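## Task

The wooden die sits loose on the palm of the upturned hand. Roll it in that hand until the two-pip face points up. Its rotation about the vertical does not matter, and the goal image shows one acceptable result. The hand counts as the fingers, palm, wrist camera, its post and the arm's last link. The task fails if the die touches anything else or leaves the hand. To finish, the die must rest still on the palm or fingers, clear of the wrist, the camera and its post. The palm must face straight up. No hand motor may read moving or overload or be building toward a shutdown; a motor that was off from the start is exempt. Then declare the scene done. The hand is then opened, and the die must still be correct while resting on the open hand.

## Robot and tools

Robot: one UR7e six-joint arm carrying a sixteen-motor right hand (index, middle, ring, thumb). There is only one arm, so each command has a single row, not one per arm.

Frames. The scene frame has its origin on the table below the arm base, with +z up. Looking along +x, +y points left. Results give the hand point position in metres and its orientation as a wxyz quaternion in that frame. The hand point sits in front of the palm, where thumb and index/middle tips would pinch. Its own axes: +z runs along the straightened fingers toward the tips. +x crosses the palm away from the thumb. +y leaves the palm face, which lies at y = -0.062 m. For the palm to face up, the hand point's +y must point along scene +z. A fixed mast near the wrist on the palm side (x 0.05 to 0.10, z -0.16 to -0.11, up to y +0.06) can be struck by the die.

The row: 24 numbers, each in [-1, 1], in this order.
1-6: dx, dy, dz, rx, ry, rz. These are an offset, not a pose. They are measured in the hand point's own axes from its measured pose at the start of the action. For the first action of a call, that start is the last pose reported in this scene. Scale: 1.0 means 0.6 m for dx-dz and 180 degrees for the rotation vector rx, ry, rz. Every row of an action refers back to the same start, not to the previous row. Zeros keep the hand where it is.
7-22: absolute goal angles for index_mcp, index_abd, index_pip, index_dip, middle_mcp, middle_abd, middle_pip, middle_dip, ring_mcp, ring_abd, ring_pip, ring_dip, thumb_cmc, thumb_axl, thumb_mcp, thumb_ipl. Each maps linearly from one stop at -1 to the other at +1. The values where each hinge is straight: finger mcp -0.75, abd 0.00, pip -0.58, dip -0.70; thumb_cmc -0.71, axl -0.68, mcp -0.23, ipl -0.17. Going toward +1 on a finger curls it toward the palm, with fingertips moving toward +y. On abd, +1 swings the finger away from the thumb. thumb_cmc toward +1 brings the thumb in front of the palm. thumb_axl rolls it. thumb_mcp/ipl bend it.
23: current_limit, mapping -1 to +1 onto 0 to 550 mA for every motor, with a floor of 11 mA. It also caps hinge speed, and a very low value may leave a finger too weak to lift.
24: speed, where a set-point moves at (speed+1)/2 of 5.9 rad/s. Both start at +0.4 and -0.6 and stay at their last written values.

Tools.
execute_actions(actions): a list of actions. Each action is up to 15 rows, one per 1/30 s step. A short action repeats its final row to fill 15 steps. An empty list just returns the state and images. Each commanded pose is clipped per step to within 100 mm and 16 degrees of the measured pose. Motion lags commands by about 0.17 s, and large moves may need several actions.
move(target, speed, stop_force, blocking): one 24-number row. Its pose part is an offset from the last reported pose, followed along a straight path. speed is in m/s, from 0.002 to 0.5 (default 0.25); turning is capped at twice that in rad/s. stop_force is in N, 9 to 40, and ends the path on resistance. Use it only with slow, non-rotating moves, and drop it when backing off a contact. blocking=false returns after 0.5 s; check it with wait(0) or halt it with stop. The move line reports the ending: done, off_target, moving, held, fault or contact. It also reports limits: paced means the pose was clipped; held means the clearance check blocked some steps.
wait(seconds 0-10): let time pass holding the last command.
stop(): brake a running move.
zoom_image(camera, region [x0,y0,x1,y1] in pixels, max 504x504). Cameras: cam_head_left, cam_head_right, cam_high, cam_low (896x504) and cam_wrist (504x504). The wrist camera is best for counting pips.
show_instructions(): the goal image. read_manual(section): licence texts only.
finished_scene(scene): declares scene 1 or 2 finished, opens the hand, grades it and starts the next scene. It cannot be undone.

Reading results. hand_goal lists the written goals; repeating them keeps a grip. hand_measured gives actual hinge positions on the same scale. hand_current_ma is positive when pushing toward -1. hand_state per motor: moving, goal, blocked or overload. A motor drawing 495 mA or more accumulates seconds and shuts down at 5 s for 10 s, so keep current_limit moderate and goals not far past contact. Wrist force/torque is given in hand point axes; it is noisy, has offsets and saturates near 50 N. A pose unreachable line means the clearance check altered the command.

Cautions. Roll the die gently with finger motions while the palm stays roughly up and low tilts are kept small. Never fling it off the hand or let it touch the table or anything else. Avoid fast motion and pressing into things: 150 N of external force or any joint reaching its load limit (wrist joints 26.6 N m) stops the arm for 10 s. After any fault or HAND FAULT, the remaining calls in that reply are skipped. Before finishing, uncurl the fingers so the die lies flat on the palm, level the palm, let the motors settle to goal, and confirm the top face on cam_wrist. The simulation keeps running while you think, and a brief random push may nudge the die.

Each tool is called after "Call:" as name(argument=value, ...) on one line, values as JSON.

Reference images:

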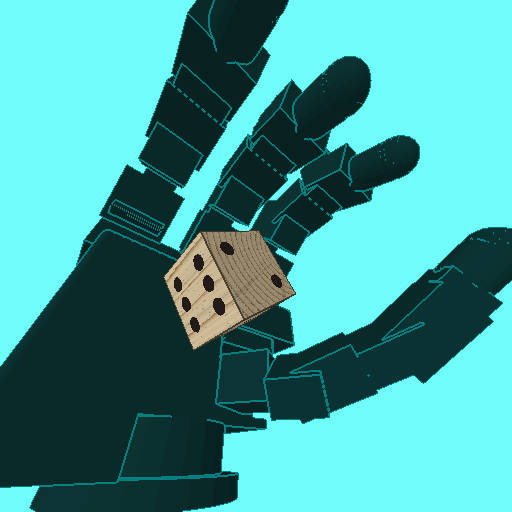

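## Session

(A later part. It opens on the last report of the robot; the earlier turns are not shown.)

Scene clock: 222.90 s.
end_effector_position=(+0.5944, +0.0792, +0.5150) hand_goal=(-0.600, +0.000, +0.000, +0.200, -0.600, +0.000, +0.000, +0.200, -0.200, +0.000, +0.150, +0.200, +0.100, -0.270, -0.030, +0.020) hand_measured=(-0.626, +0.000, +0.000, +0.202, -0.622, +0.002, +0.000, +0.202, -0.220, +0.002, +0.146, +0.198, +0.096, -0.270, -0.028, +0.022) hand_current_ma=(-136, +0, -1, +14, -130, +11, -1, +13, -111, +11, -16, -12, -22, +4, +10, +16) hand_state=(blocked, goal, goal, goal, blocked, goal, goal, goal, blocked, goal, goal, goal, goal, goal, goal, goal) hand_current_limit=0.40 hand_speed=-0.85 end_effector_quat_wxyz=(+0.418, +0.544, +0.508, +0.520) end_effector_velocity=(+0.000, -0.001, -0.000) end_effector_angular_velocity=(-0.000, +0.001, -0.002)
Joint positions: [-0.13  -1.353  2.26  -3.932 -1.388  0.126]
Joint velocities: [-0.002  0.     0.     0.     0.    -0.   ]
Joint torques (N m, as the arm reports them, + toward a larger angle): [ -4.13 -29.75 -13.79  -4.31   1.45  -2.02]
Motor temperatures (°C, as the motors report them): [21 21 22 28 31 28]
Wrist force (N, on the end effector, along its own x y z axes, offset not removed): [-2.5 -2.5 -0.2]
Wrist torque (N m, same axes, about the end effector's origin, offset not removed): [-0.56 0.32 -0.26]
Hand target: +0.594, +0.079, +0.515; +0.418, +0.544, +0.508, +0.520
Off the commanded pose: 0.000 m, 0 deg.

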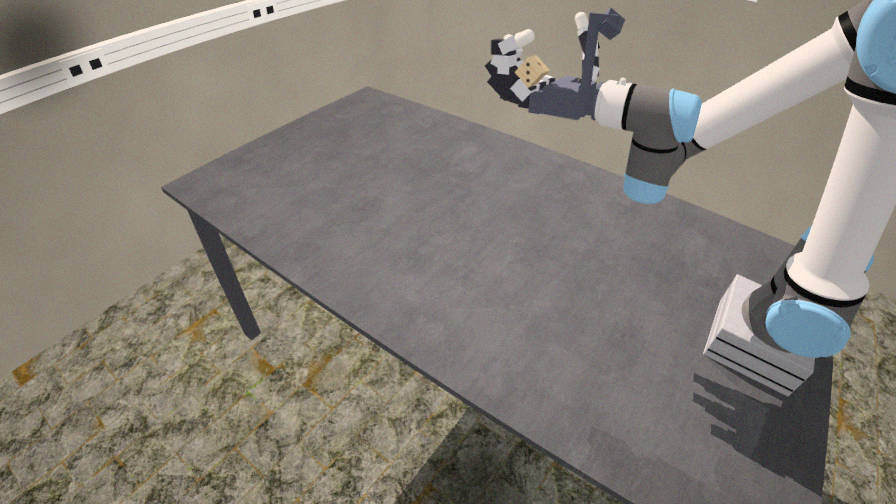

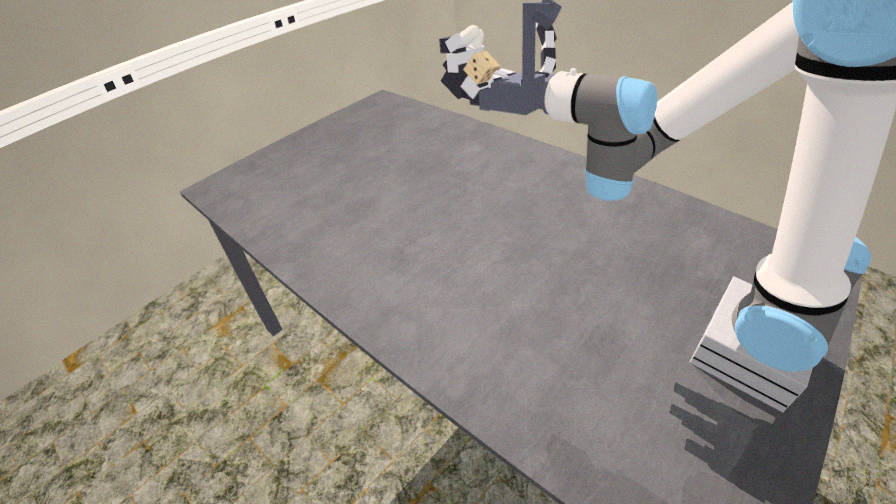

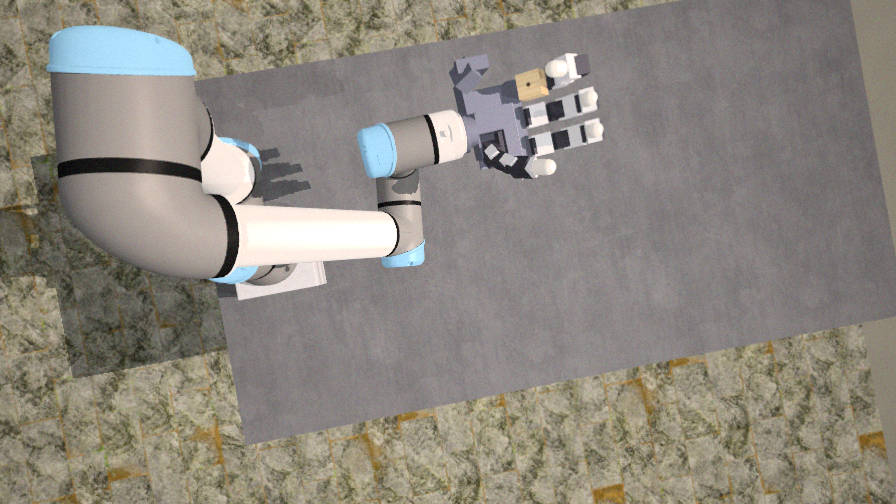

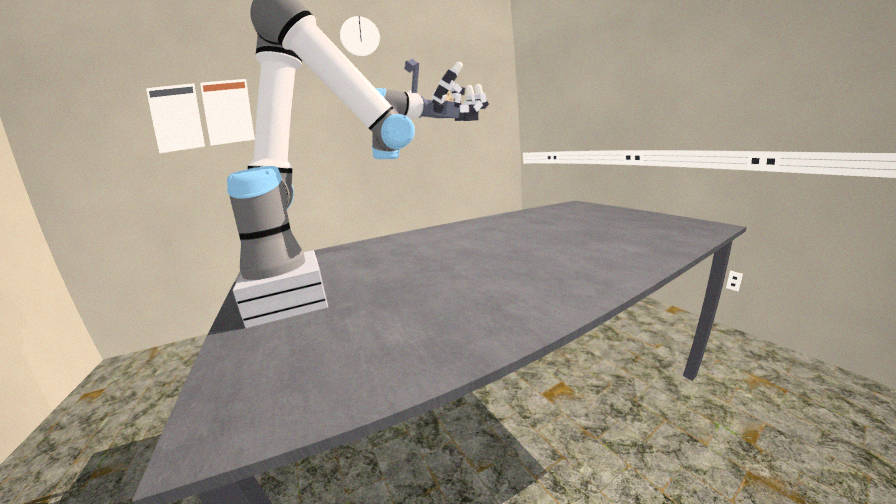

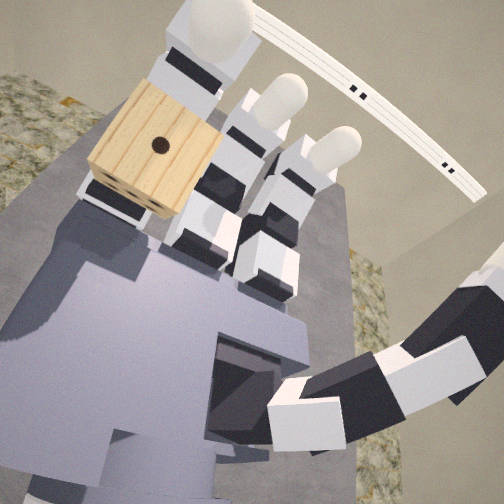

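Call:
execute_actions(actions=[[[0,0,0,0,0,0,-0.6,0,0.0,0.2,-0.6,0,0.0,0.2,0.0,0,0.1,0.0,0.1,-0.27,-0.03,0.02,0.4,-0.85]],[[0,0,0,0,0,0,-0.6,0,0.0,0.2,-0.6,0,0.0,0.2,0.0,0,0.1,0.0,0.1,-0.27,-0.03,0.02,0.4,-0.85]],[[0,0,0,0,0,0,-0.6,0,0.0,0.2,-0.6,0,0.0,0.2,0.0,0,0.1,0.0,0.1,-0.27,-0.03,0.02,0.4,-0.85]]])

Call:
zoom_image(camera="cam_head_left", region=[460,20,640,140])

Scene clock: 227.97 s.
end_effector_position=(+0.5944, +0.0792, +0.5150) hand_goal=(-0.600, +0.000, +0.000, +0.200, -0.600, +0.000, +0.000, +0.200, +0.000, +0.000, +0.100, +0.000, +0.100, -0.270, -0.030, +0.020) hand_measured=(-0.626, +0.000, +0.000, +0.202, -0.622, +0.002, +0.000, +0.202, -0.016, +0.002, +0.102, +0.004, +0.096, -0.270, -0.028, +0.022) hand_current_ma=(-136, +0, -1, +14, -130, +11, -1, +13, -87, +11, +14, +21, -23, +4, +10, +16) hand_state=(blocked, goal, goal, goal, blocked, goal, goal, goal, goal, goal, goal, goal, goal, goal, goal, goal) hand_current_limit=0.40 hand_speed=-0.85 end_effector_quat_wxyz=(+0.418, +0.544, +0.508, +0.520) end_effector_velocity=(-0.000, -0.001, +0.000) end_effector_angular_velocity=(-0.000, -0.001, -0.001)
Joint positions: [-0.13  -1.353  2.26  -3.932 -1.388  0.126]
Joint velocities: [-0.001  0.    -0.    -0.001 -0.001 -0.   ]
Joint torques (N m, as the arm reports them, + toward a larger angle): [ -5.26 -28.17 -13.28  -4.39   1.72  -1.72]
Motor temperatures (°C, as the motors report them): [21 21 22 28 31 28]
Wrist force (N, on the end effector, along its own x y z axes, offset not removed): [-0.1 -1.5 -1.3]
Wrist torque (N m, same axes, about the end effector's origin, offset not removed): [-0.29 0.06 -0.19]
Hand target: +0.594, +0.079, +0.515; +0.418, +0.544, +0.508, +0.520
Off the commanded pose: 0.000 m, 0 deg.

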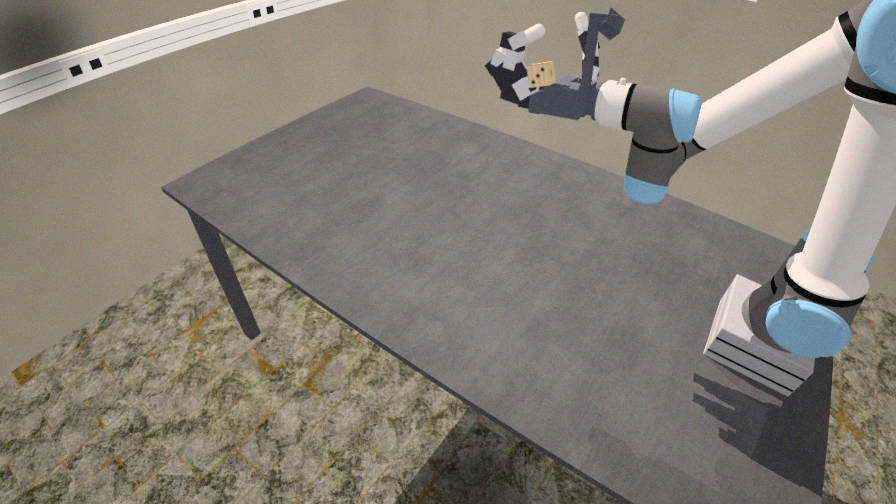

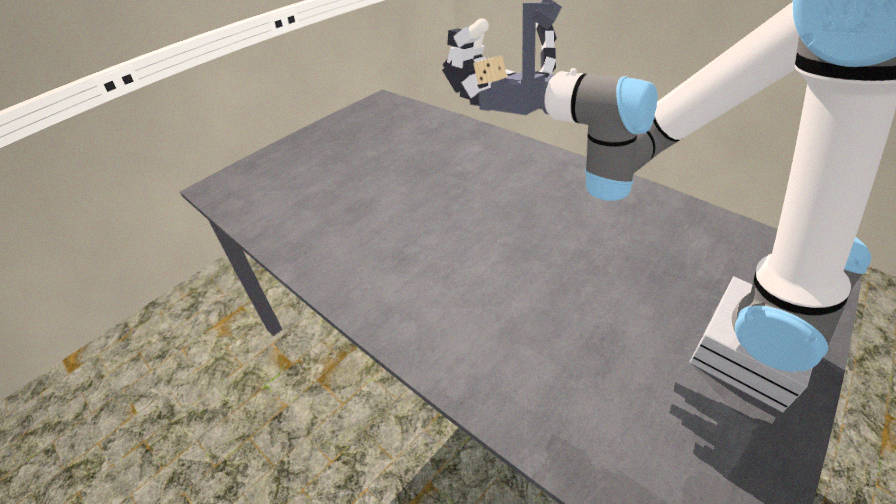

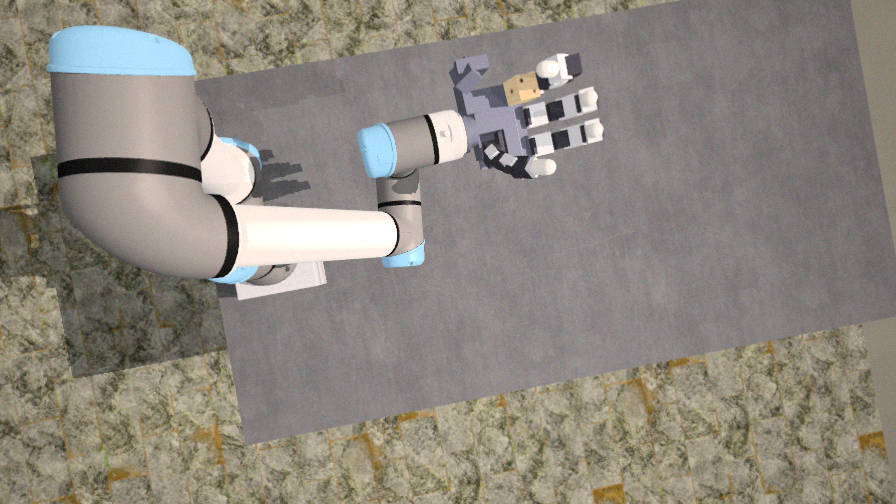

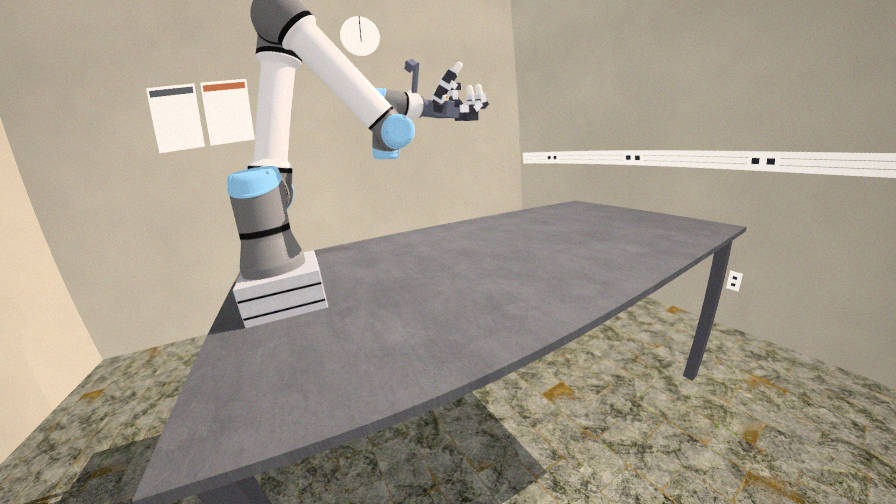

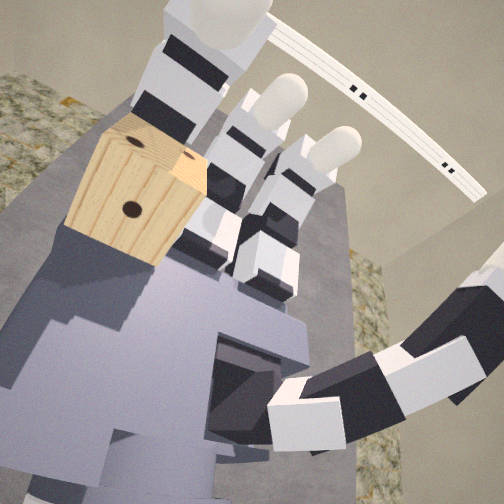

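Region (460, 20, 640, 140) of cam_head_left's 896x504 image, scaled by 2.800, with more detail than that image has.

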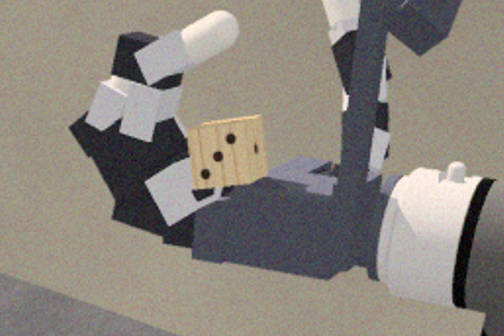

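Call:
execute_actions(actions=[[[0,0,0,0,0,0,-0.6,0,0.0,0.2,-0.6,0,0.0,0.2,0.2,0,0.0,-0.2,0.1,-0.27,-0.03,0.02,0.4,-0.85]],[[0,0,0,0,0,0,-0.6,0,0.0,0.2,-0.6,0,0.0,0.2,0.2,0,0.0,-0.2,0.1,-0.27,-0.03,0.02,0.4,-0.85]],[[0,0,0,0,0,0,-0.6,0,0.0,0.2,-0.6,0,0.0,0.2,0.2,0,0.0,-0.2,0.1,-0.27,-0.03,0.02,0.4,-0.85]]])

Call:
zoom_image(camera="cam_high", region=[440,30,660,200])

Scene clock: 236.83 s.
end_effector_position=(+0.5944, +0.0792, +0.5150) hand_goal=(-0.600, +0.000, +0.000, +0.200, -0.600, +0.000, +0.000, +0.200, +0.200, +0.000, +0.000, -0.200, +0.100, -0.270, -0.030, +0.020) hand_measured=(-0.626, +0.000, +0.000, +0.202, -0.622, +0.002, +0.000, +0.202, +0.188, +0.002, +0.004, -0.196, +0.096, -0.270, -0.028, +0.022) hand_current_ma=(-136, +0, -1, +14, -130, +11, -1, +13, -66, +11, +19, +20, -23, +4, +10, +16) hand_state=(blocked, goal, goal, goal, blocked, goal, goal, goal, goal, goal, goal, goal, goal, goal, goal, goal) hand_current_limit=0.40 hand_speed=-0.85 end_effector_quat_wxyz=(+0.418, +0.544, +0.508, +0.520) end_effector_velocity=(+0.000, +0.001, -0.000) end_effector_angular_velocity=(+0.000, +0.001, +0.003)
Joint positions: [-0.13  -1.353  2.26  -3.932 -1.388  0.126]
Joint velocities: [0.001 0.    0.    0.    0.003 0.   ]
Joint torques (N m, as the arm reports them, + toward a larger angle): [ -5.38 -28.98 -12.74  -4.14   1.78  -1.91]
Motor temperatures (°C, as the motors report them): [21 21 22 28 31 28]
Wrist force (N, on the end effector, along its own x y z axes, offset not removed): [-0.6 0.0 1.1]
Wrist torque (N m, same axes, about the end effector's origin, offset not removed): [-0.28 0.07 -0.11]
Hand target: +0.594, +0.079, +0.515; +0.418, +0.544, +0.508, +0.520
Off the commanded pose: 0.000 m, 0 deg.

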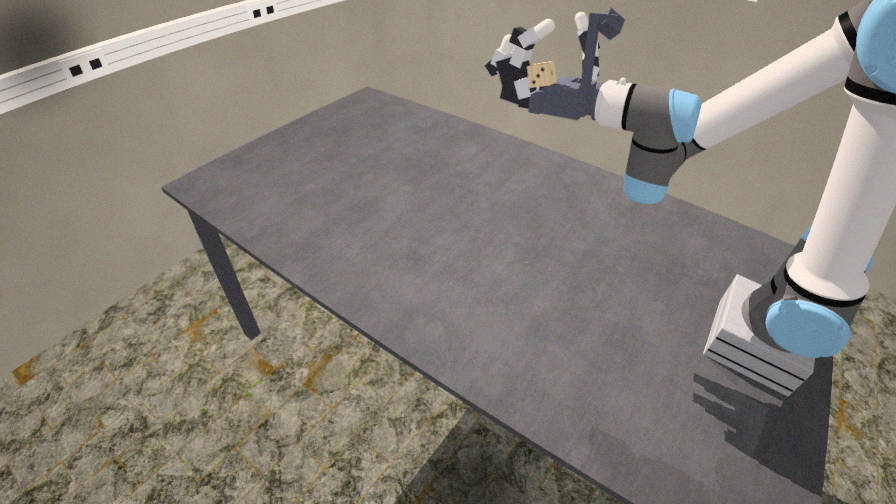

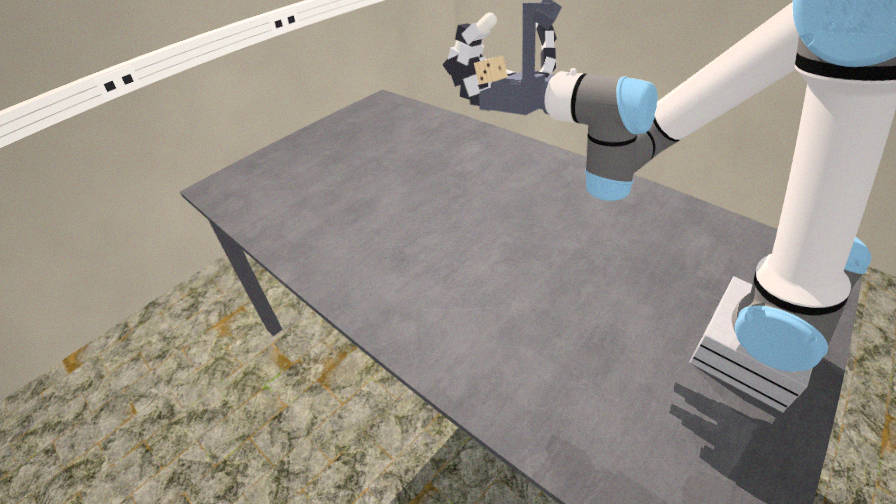

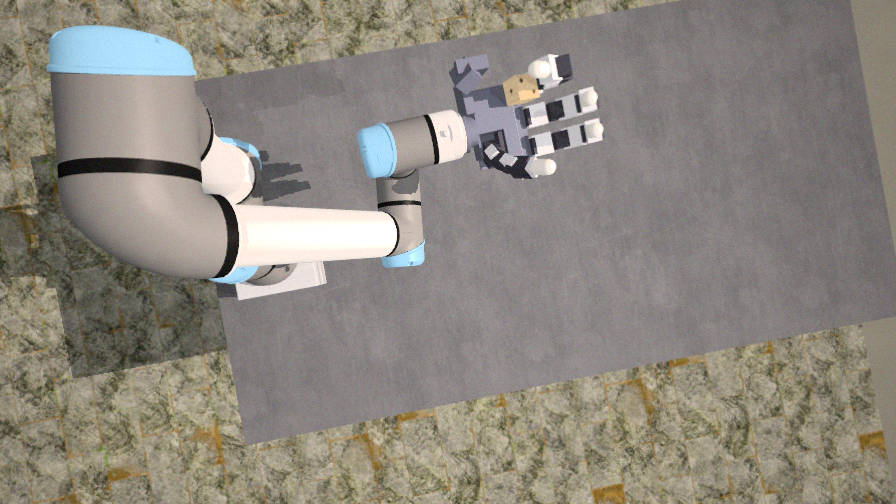

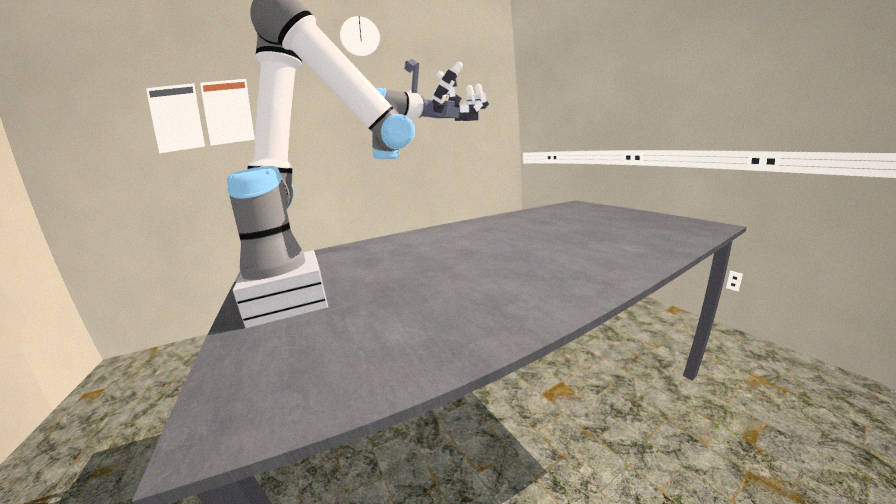

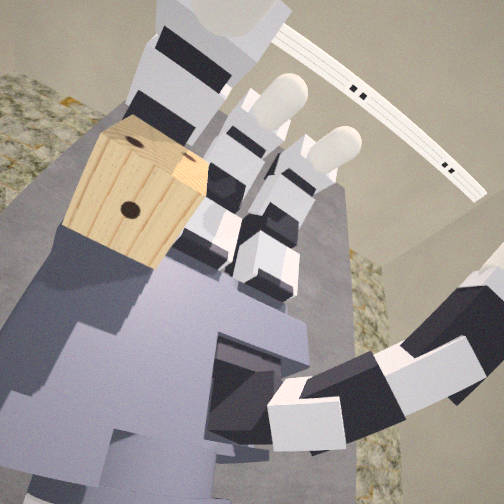

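Region (440, 30, 660, 200) of cam_high's 896x504 image, scaled by 2.291, with more detail than that image has; it fills the top 389 rows of this view, and the rest is white.

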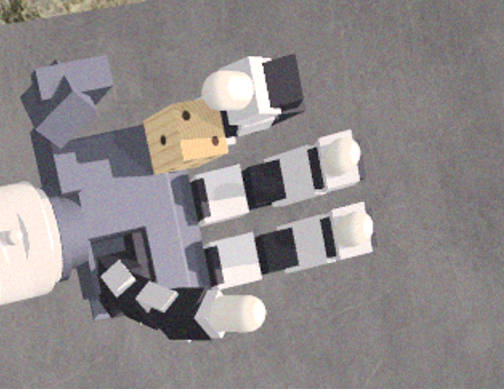

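Call:
execute_actions(actions=[[[0,0,0,0,0,0,-0.6,0,0.0,0.2,-0.6,0,0.0,0.2,0.45,0,-0.3,-0.4,0.1,-0.27,-0.03,0.02,0.4,-0.85]],[[0,0,0,0,0,0,-0.6,0,0.0,0.2,-0.6,0,0.0,0.2,0.45,0,-0.3,-0.4,0.1,-0.27,-0.03,0.02,0.4,-0.85]],[[0,0,0,0,0,0,-0.6,0,0.0,0.2,-0.6,0,0.0,0.2,0.45,0,-0.3,-0.4,0.1,-0.27,-0.03,0.02,0.4,-0.85]]])

Call:
zoom_image(camera="cam_high", region=[440,30,660,200])

Call:
zoom_image(camera="cam_head_left", region=[460,20,640,140])

Scene clock: 244.23 s.
end_effector_position=(+0.5944, +0.0792, +0.5150) hand_goal=(-0.600, +0.000, +0.000, +0.200, -0.600, +0.000, +0.000, +0.200, +0.450, +0.000, -0.300, -0.400, +0.100, -0.270, -0.030, +0.020) hand_measured=(-0.626, +0.000, +0.000, +0.202, -0.622, +0.002, +0.000, +0.202, +0.442, +0.002, -0.296, -0.396, +0.096, -0.270, -0.028, +0.022) hand_current_ma=(-136, +0, -1, +14, -130, +11, -1, +13, -45, +11, +20, +19, -23, +4, +10, +16) hand_state=(blocked, goal, goal, goal, blocked, goal, goal, goal, goal, goal, goal, goal, goal, goal, goal, goal) hand_current_limit=0.40 hand_speed=-0.85 end_effector_quat_wxyz=(+0.418, +0.544, +0.508, +0.520) end_effector_velocity=(-0.000, +0.000, +0.001) end_effector_angular_velocity=(-0.000, -0.002, +0.001)
Joint positions: [-0.13  -1.353  2.26  -3.932 -1.388  0.126]
Joint velocities: [-0.    -0.    -0.    -0.002  0.001 -0.   ]
Joint torques (N m, as the arm reports them, + toward a larger angle): [ -5.37 -28.49 -12.27  -4.29   1.75  -1.84]
Motor temperatures (°C, as the motors report them): [21 21 22 28 31 28]
Wrist force (N, on the end effector, along its own x y z axes, offset not removed): [1.0 -2.2 -0.5]
Wrist torque (N m, same axes, about the end effector's origin, offset not removed): [-0.53 -0.21 -0.06]
Hand target: +0.594, +0.079, +0.515; +0.418, +0.544, +0.508, +0.520
Off the commanded pose: 0.000 m, 0 deg.

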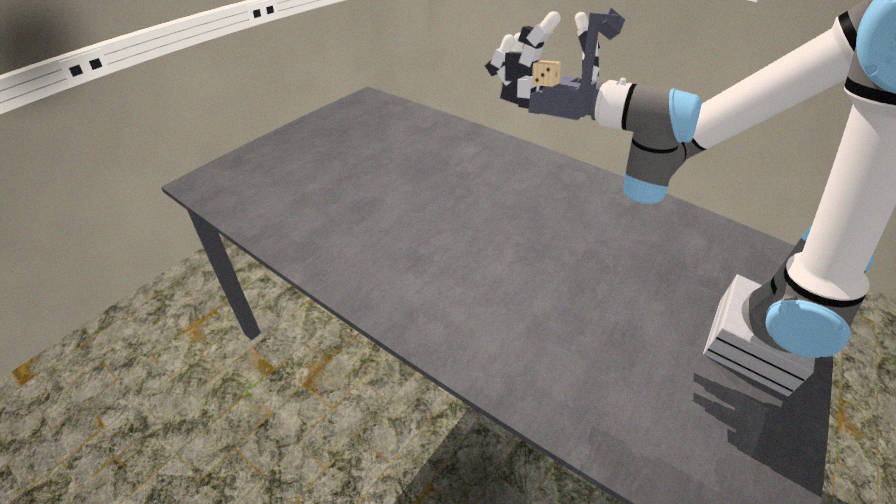

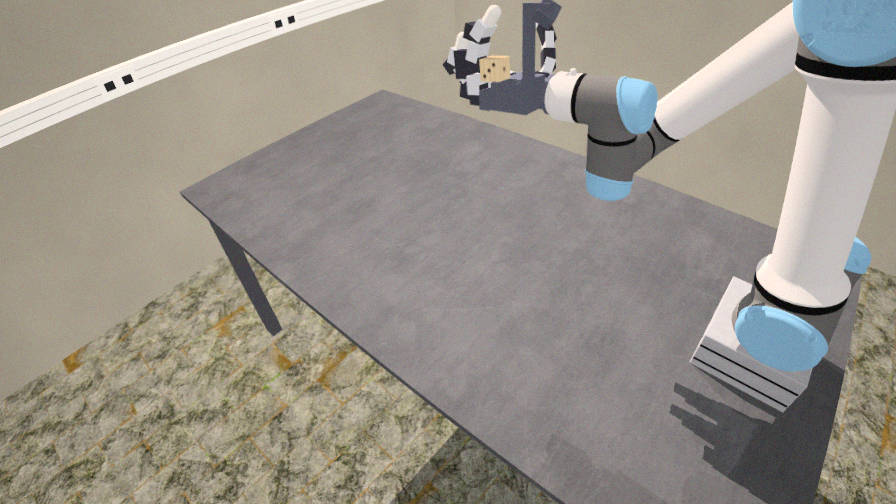

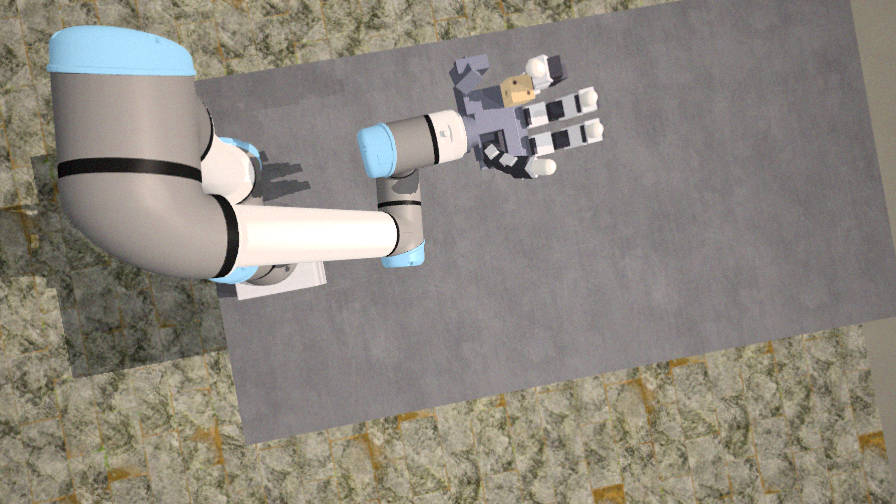

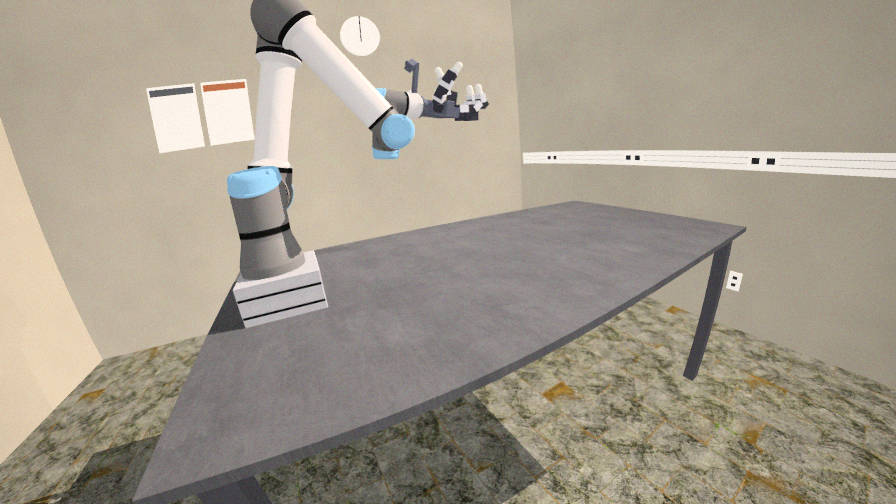

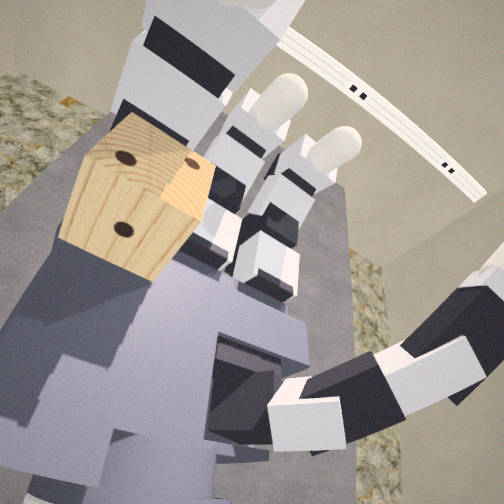

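Region (440, 30, 660, 200) of cam_high's 896x504 image, scaled by 2.291, with more detail than that image has; it fills the top 389 rows of this view, and the rest is white.

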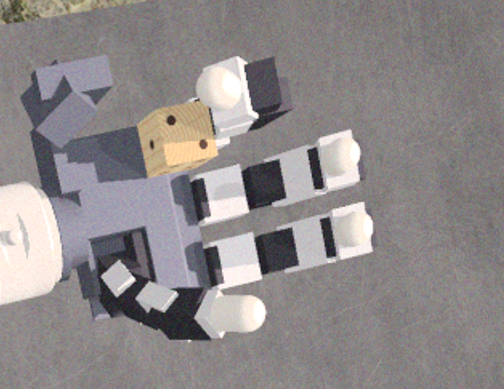

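Region (460, 20, 640, 140) of cam_head_left's 896x504 image, scaled by 2.800, with more detail than that image has.

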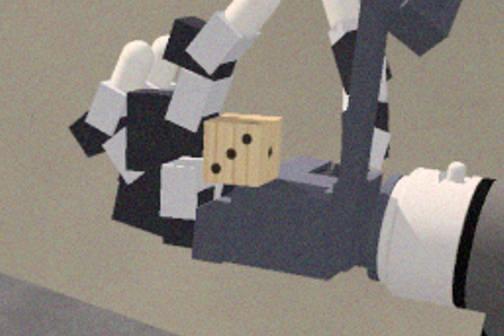

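Call:
execute_actions(actions=[[[0,0,0,0,0,0,-0.6,0,0.0,0.2,-0.6,0,0.0,0.2,0.75,0,-0.45,-0.6,0.1,-0.27,-0.03,0.02,0.4,-0.85]],[[0,0,0,0,0,0,-0.6,0,0.0,0.2,-0.6,0,0.0,0.2,0.75,0,-0.45,-0.6,0.1,-0.27,-0.03,0.02,0.4,-0.85]],[[0,0,0,0,0,0,-0.6,0,0.0,0.2,-0.6,0,0.0,0.2,0.75,0,-0.45,-0.6,0.1,-0.27,-0.03,0.02,0.4,-0.85]]])

Call:
zoom_image(camera="cam_high", region=[440,30,660,200])

Scene clock: 249.03 s.
end_effector_position=(+0.5944, +0.0792, +0.5150) hand_goal=(-0.600, +0.000, +0.000, +0.200, -0.600, +0.000, +0.000, +0.200, +0.750, +0.000, -0.450, -0.600, +0.100, -0.270, -0.030, +0.020) hand_measured=(-0.626, +0.000, +0.000, +0.202, -0.622, +0.002, +0.000, +0.202, +0.746, +0.002, -0.446, -0.596, +0.096, -0.270, -0.028, +0.022) hand_current_ma=(-136, +0, -1, +14, -130, +11, -1, +13, -17, +11, +19, +18, -23, +4, +10, +16) hand_state=(blocked, goal, goal, goal, blocked, goal, goal, goal, goal, goal, goal, goal, goal, goal, goal, goal) hand_current_limit=0.40 hand_speed=-0.85 end_effector_quat_wxyz=(+0.418, +0.544, +0.508, +0.520) end_effector_velocity=(+0.000, +0.001, -0.001) end_effector_angular_velocity=(+0.000, +0.002, +0.002)
Joint positions: [-0.13  -1.353  2.26  -3.932 -1.388  0.126]
Joint velocities: [ 0.001  0.001  0.     0.001  0.001 -0.   ]
Joint torques (N m, as the arm reports them, + toward a larger angle): [ -4.91 -28.27 -11.94  -4.3    1.61  -1.89]
Motor temperatures (°C, as the motors report them): [21 21 22 28 31 28]
Wrist force (N, on the end effector, along its own x y z axes, offset not removed): [-0.6 -2.1 -1.4]
Wrist torque (N m, same axes, about the end effector's origin, offset not removed): [-0.53 0.16 -0.26]
Hand target: +0.594, +0.079, +0.515; +0.418, +0.544, +0.508, +0.520
Off the commanded pose: 0.000 m, 0 deg.

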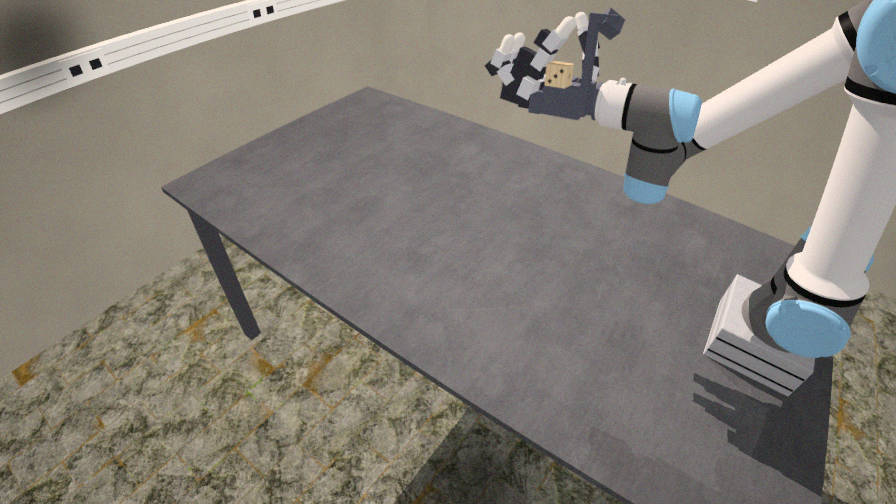

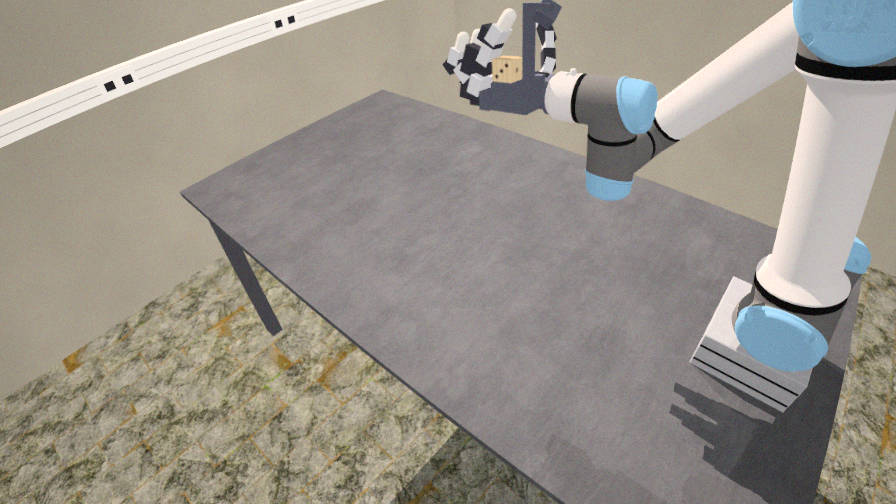

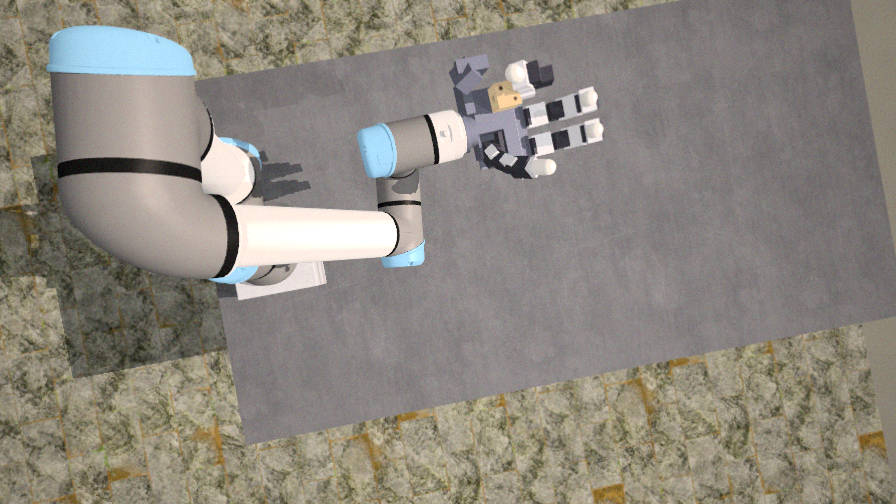

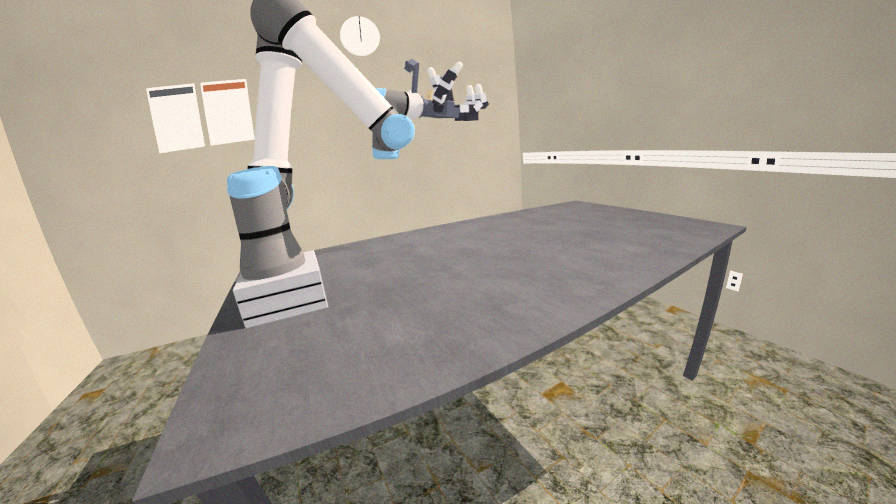

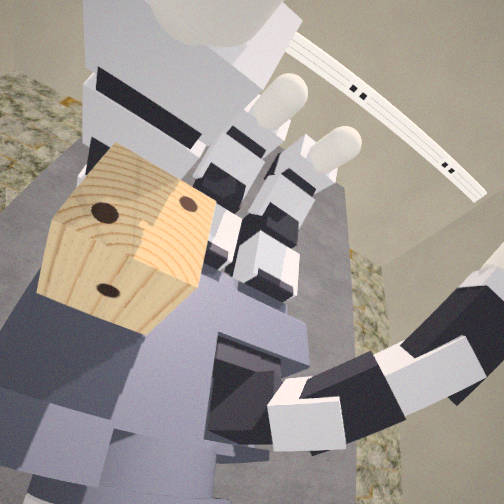

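Region (440, 30, 660, 200) of cam_high's 896x504 image, scaled by 2.291, with more detail than that image has; it fills the top 389 rows of this view, and the rest is white.

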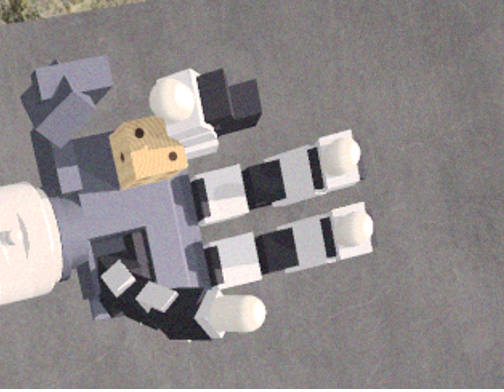

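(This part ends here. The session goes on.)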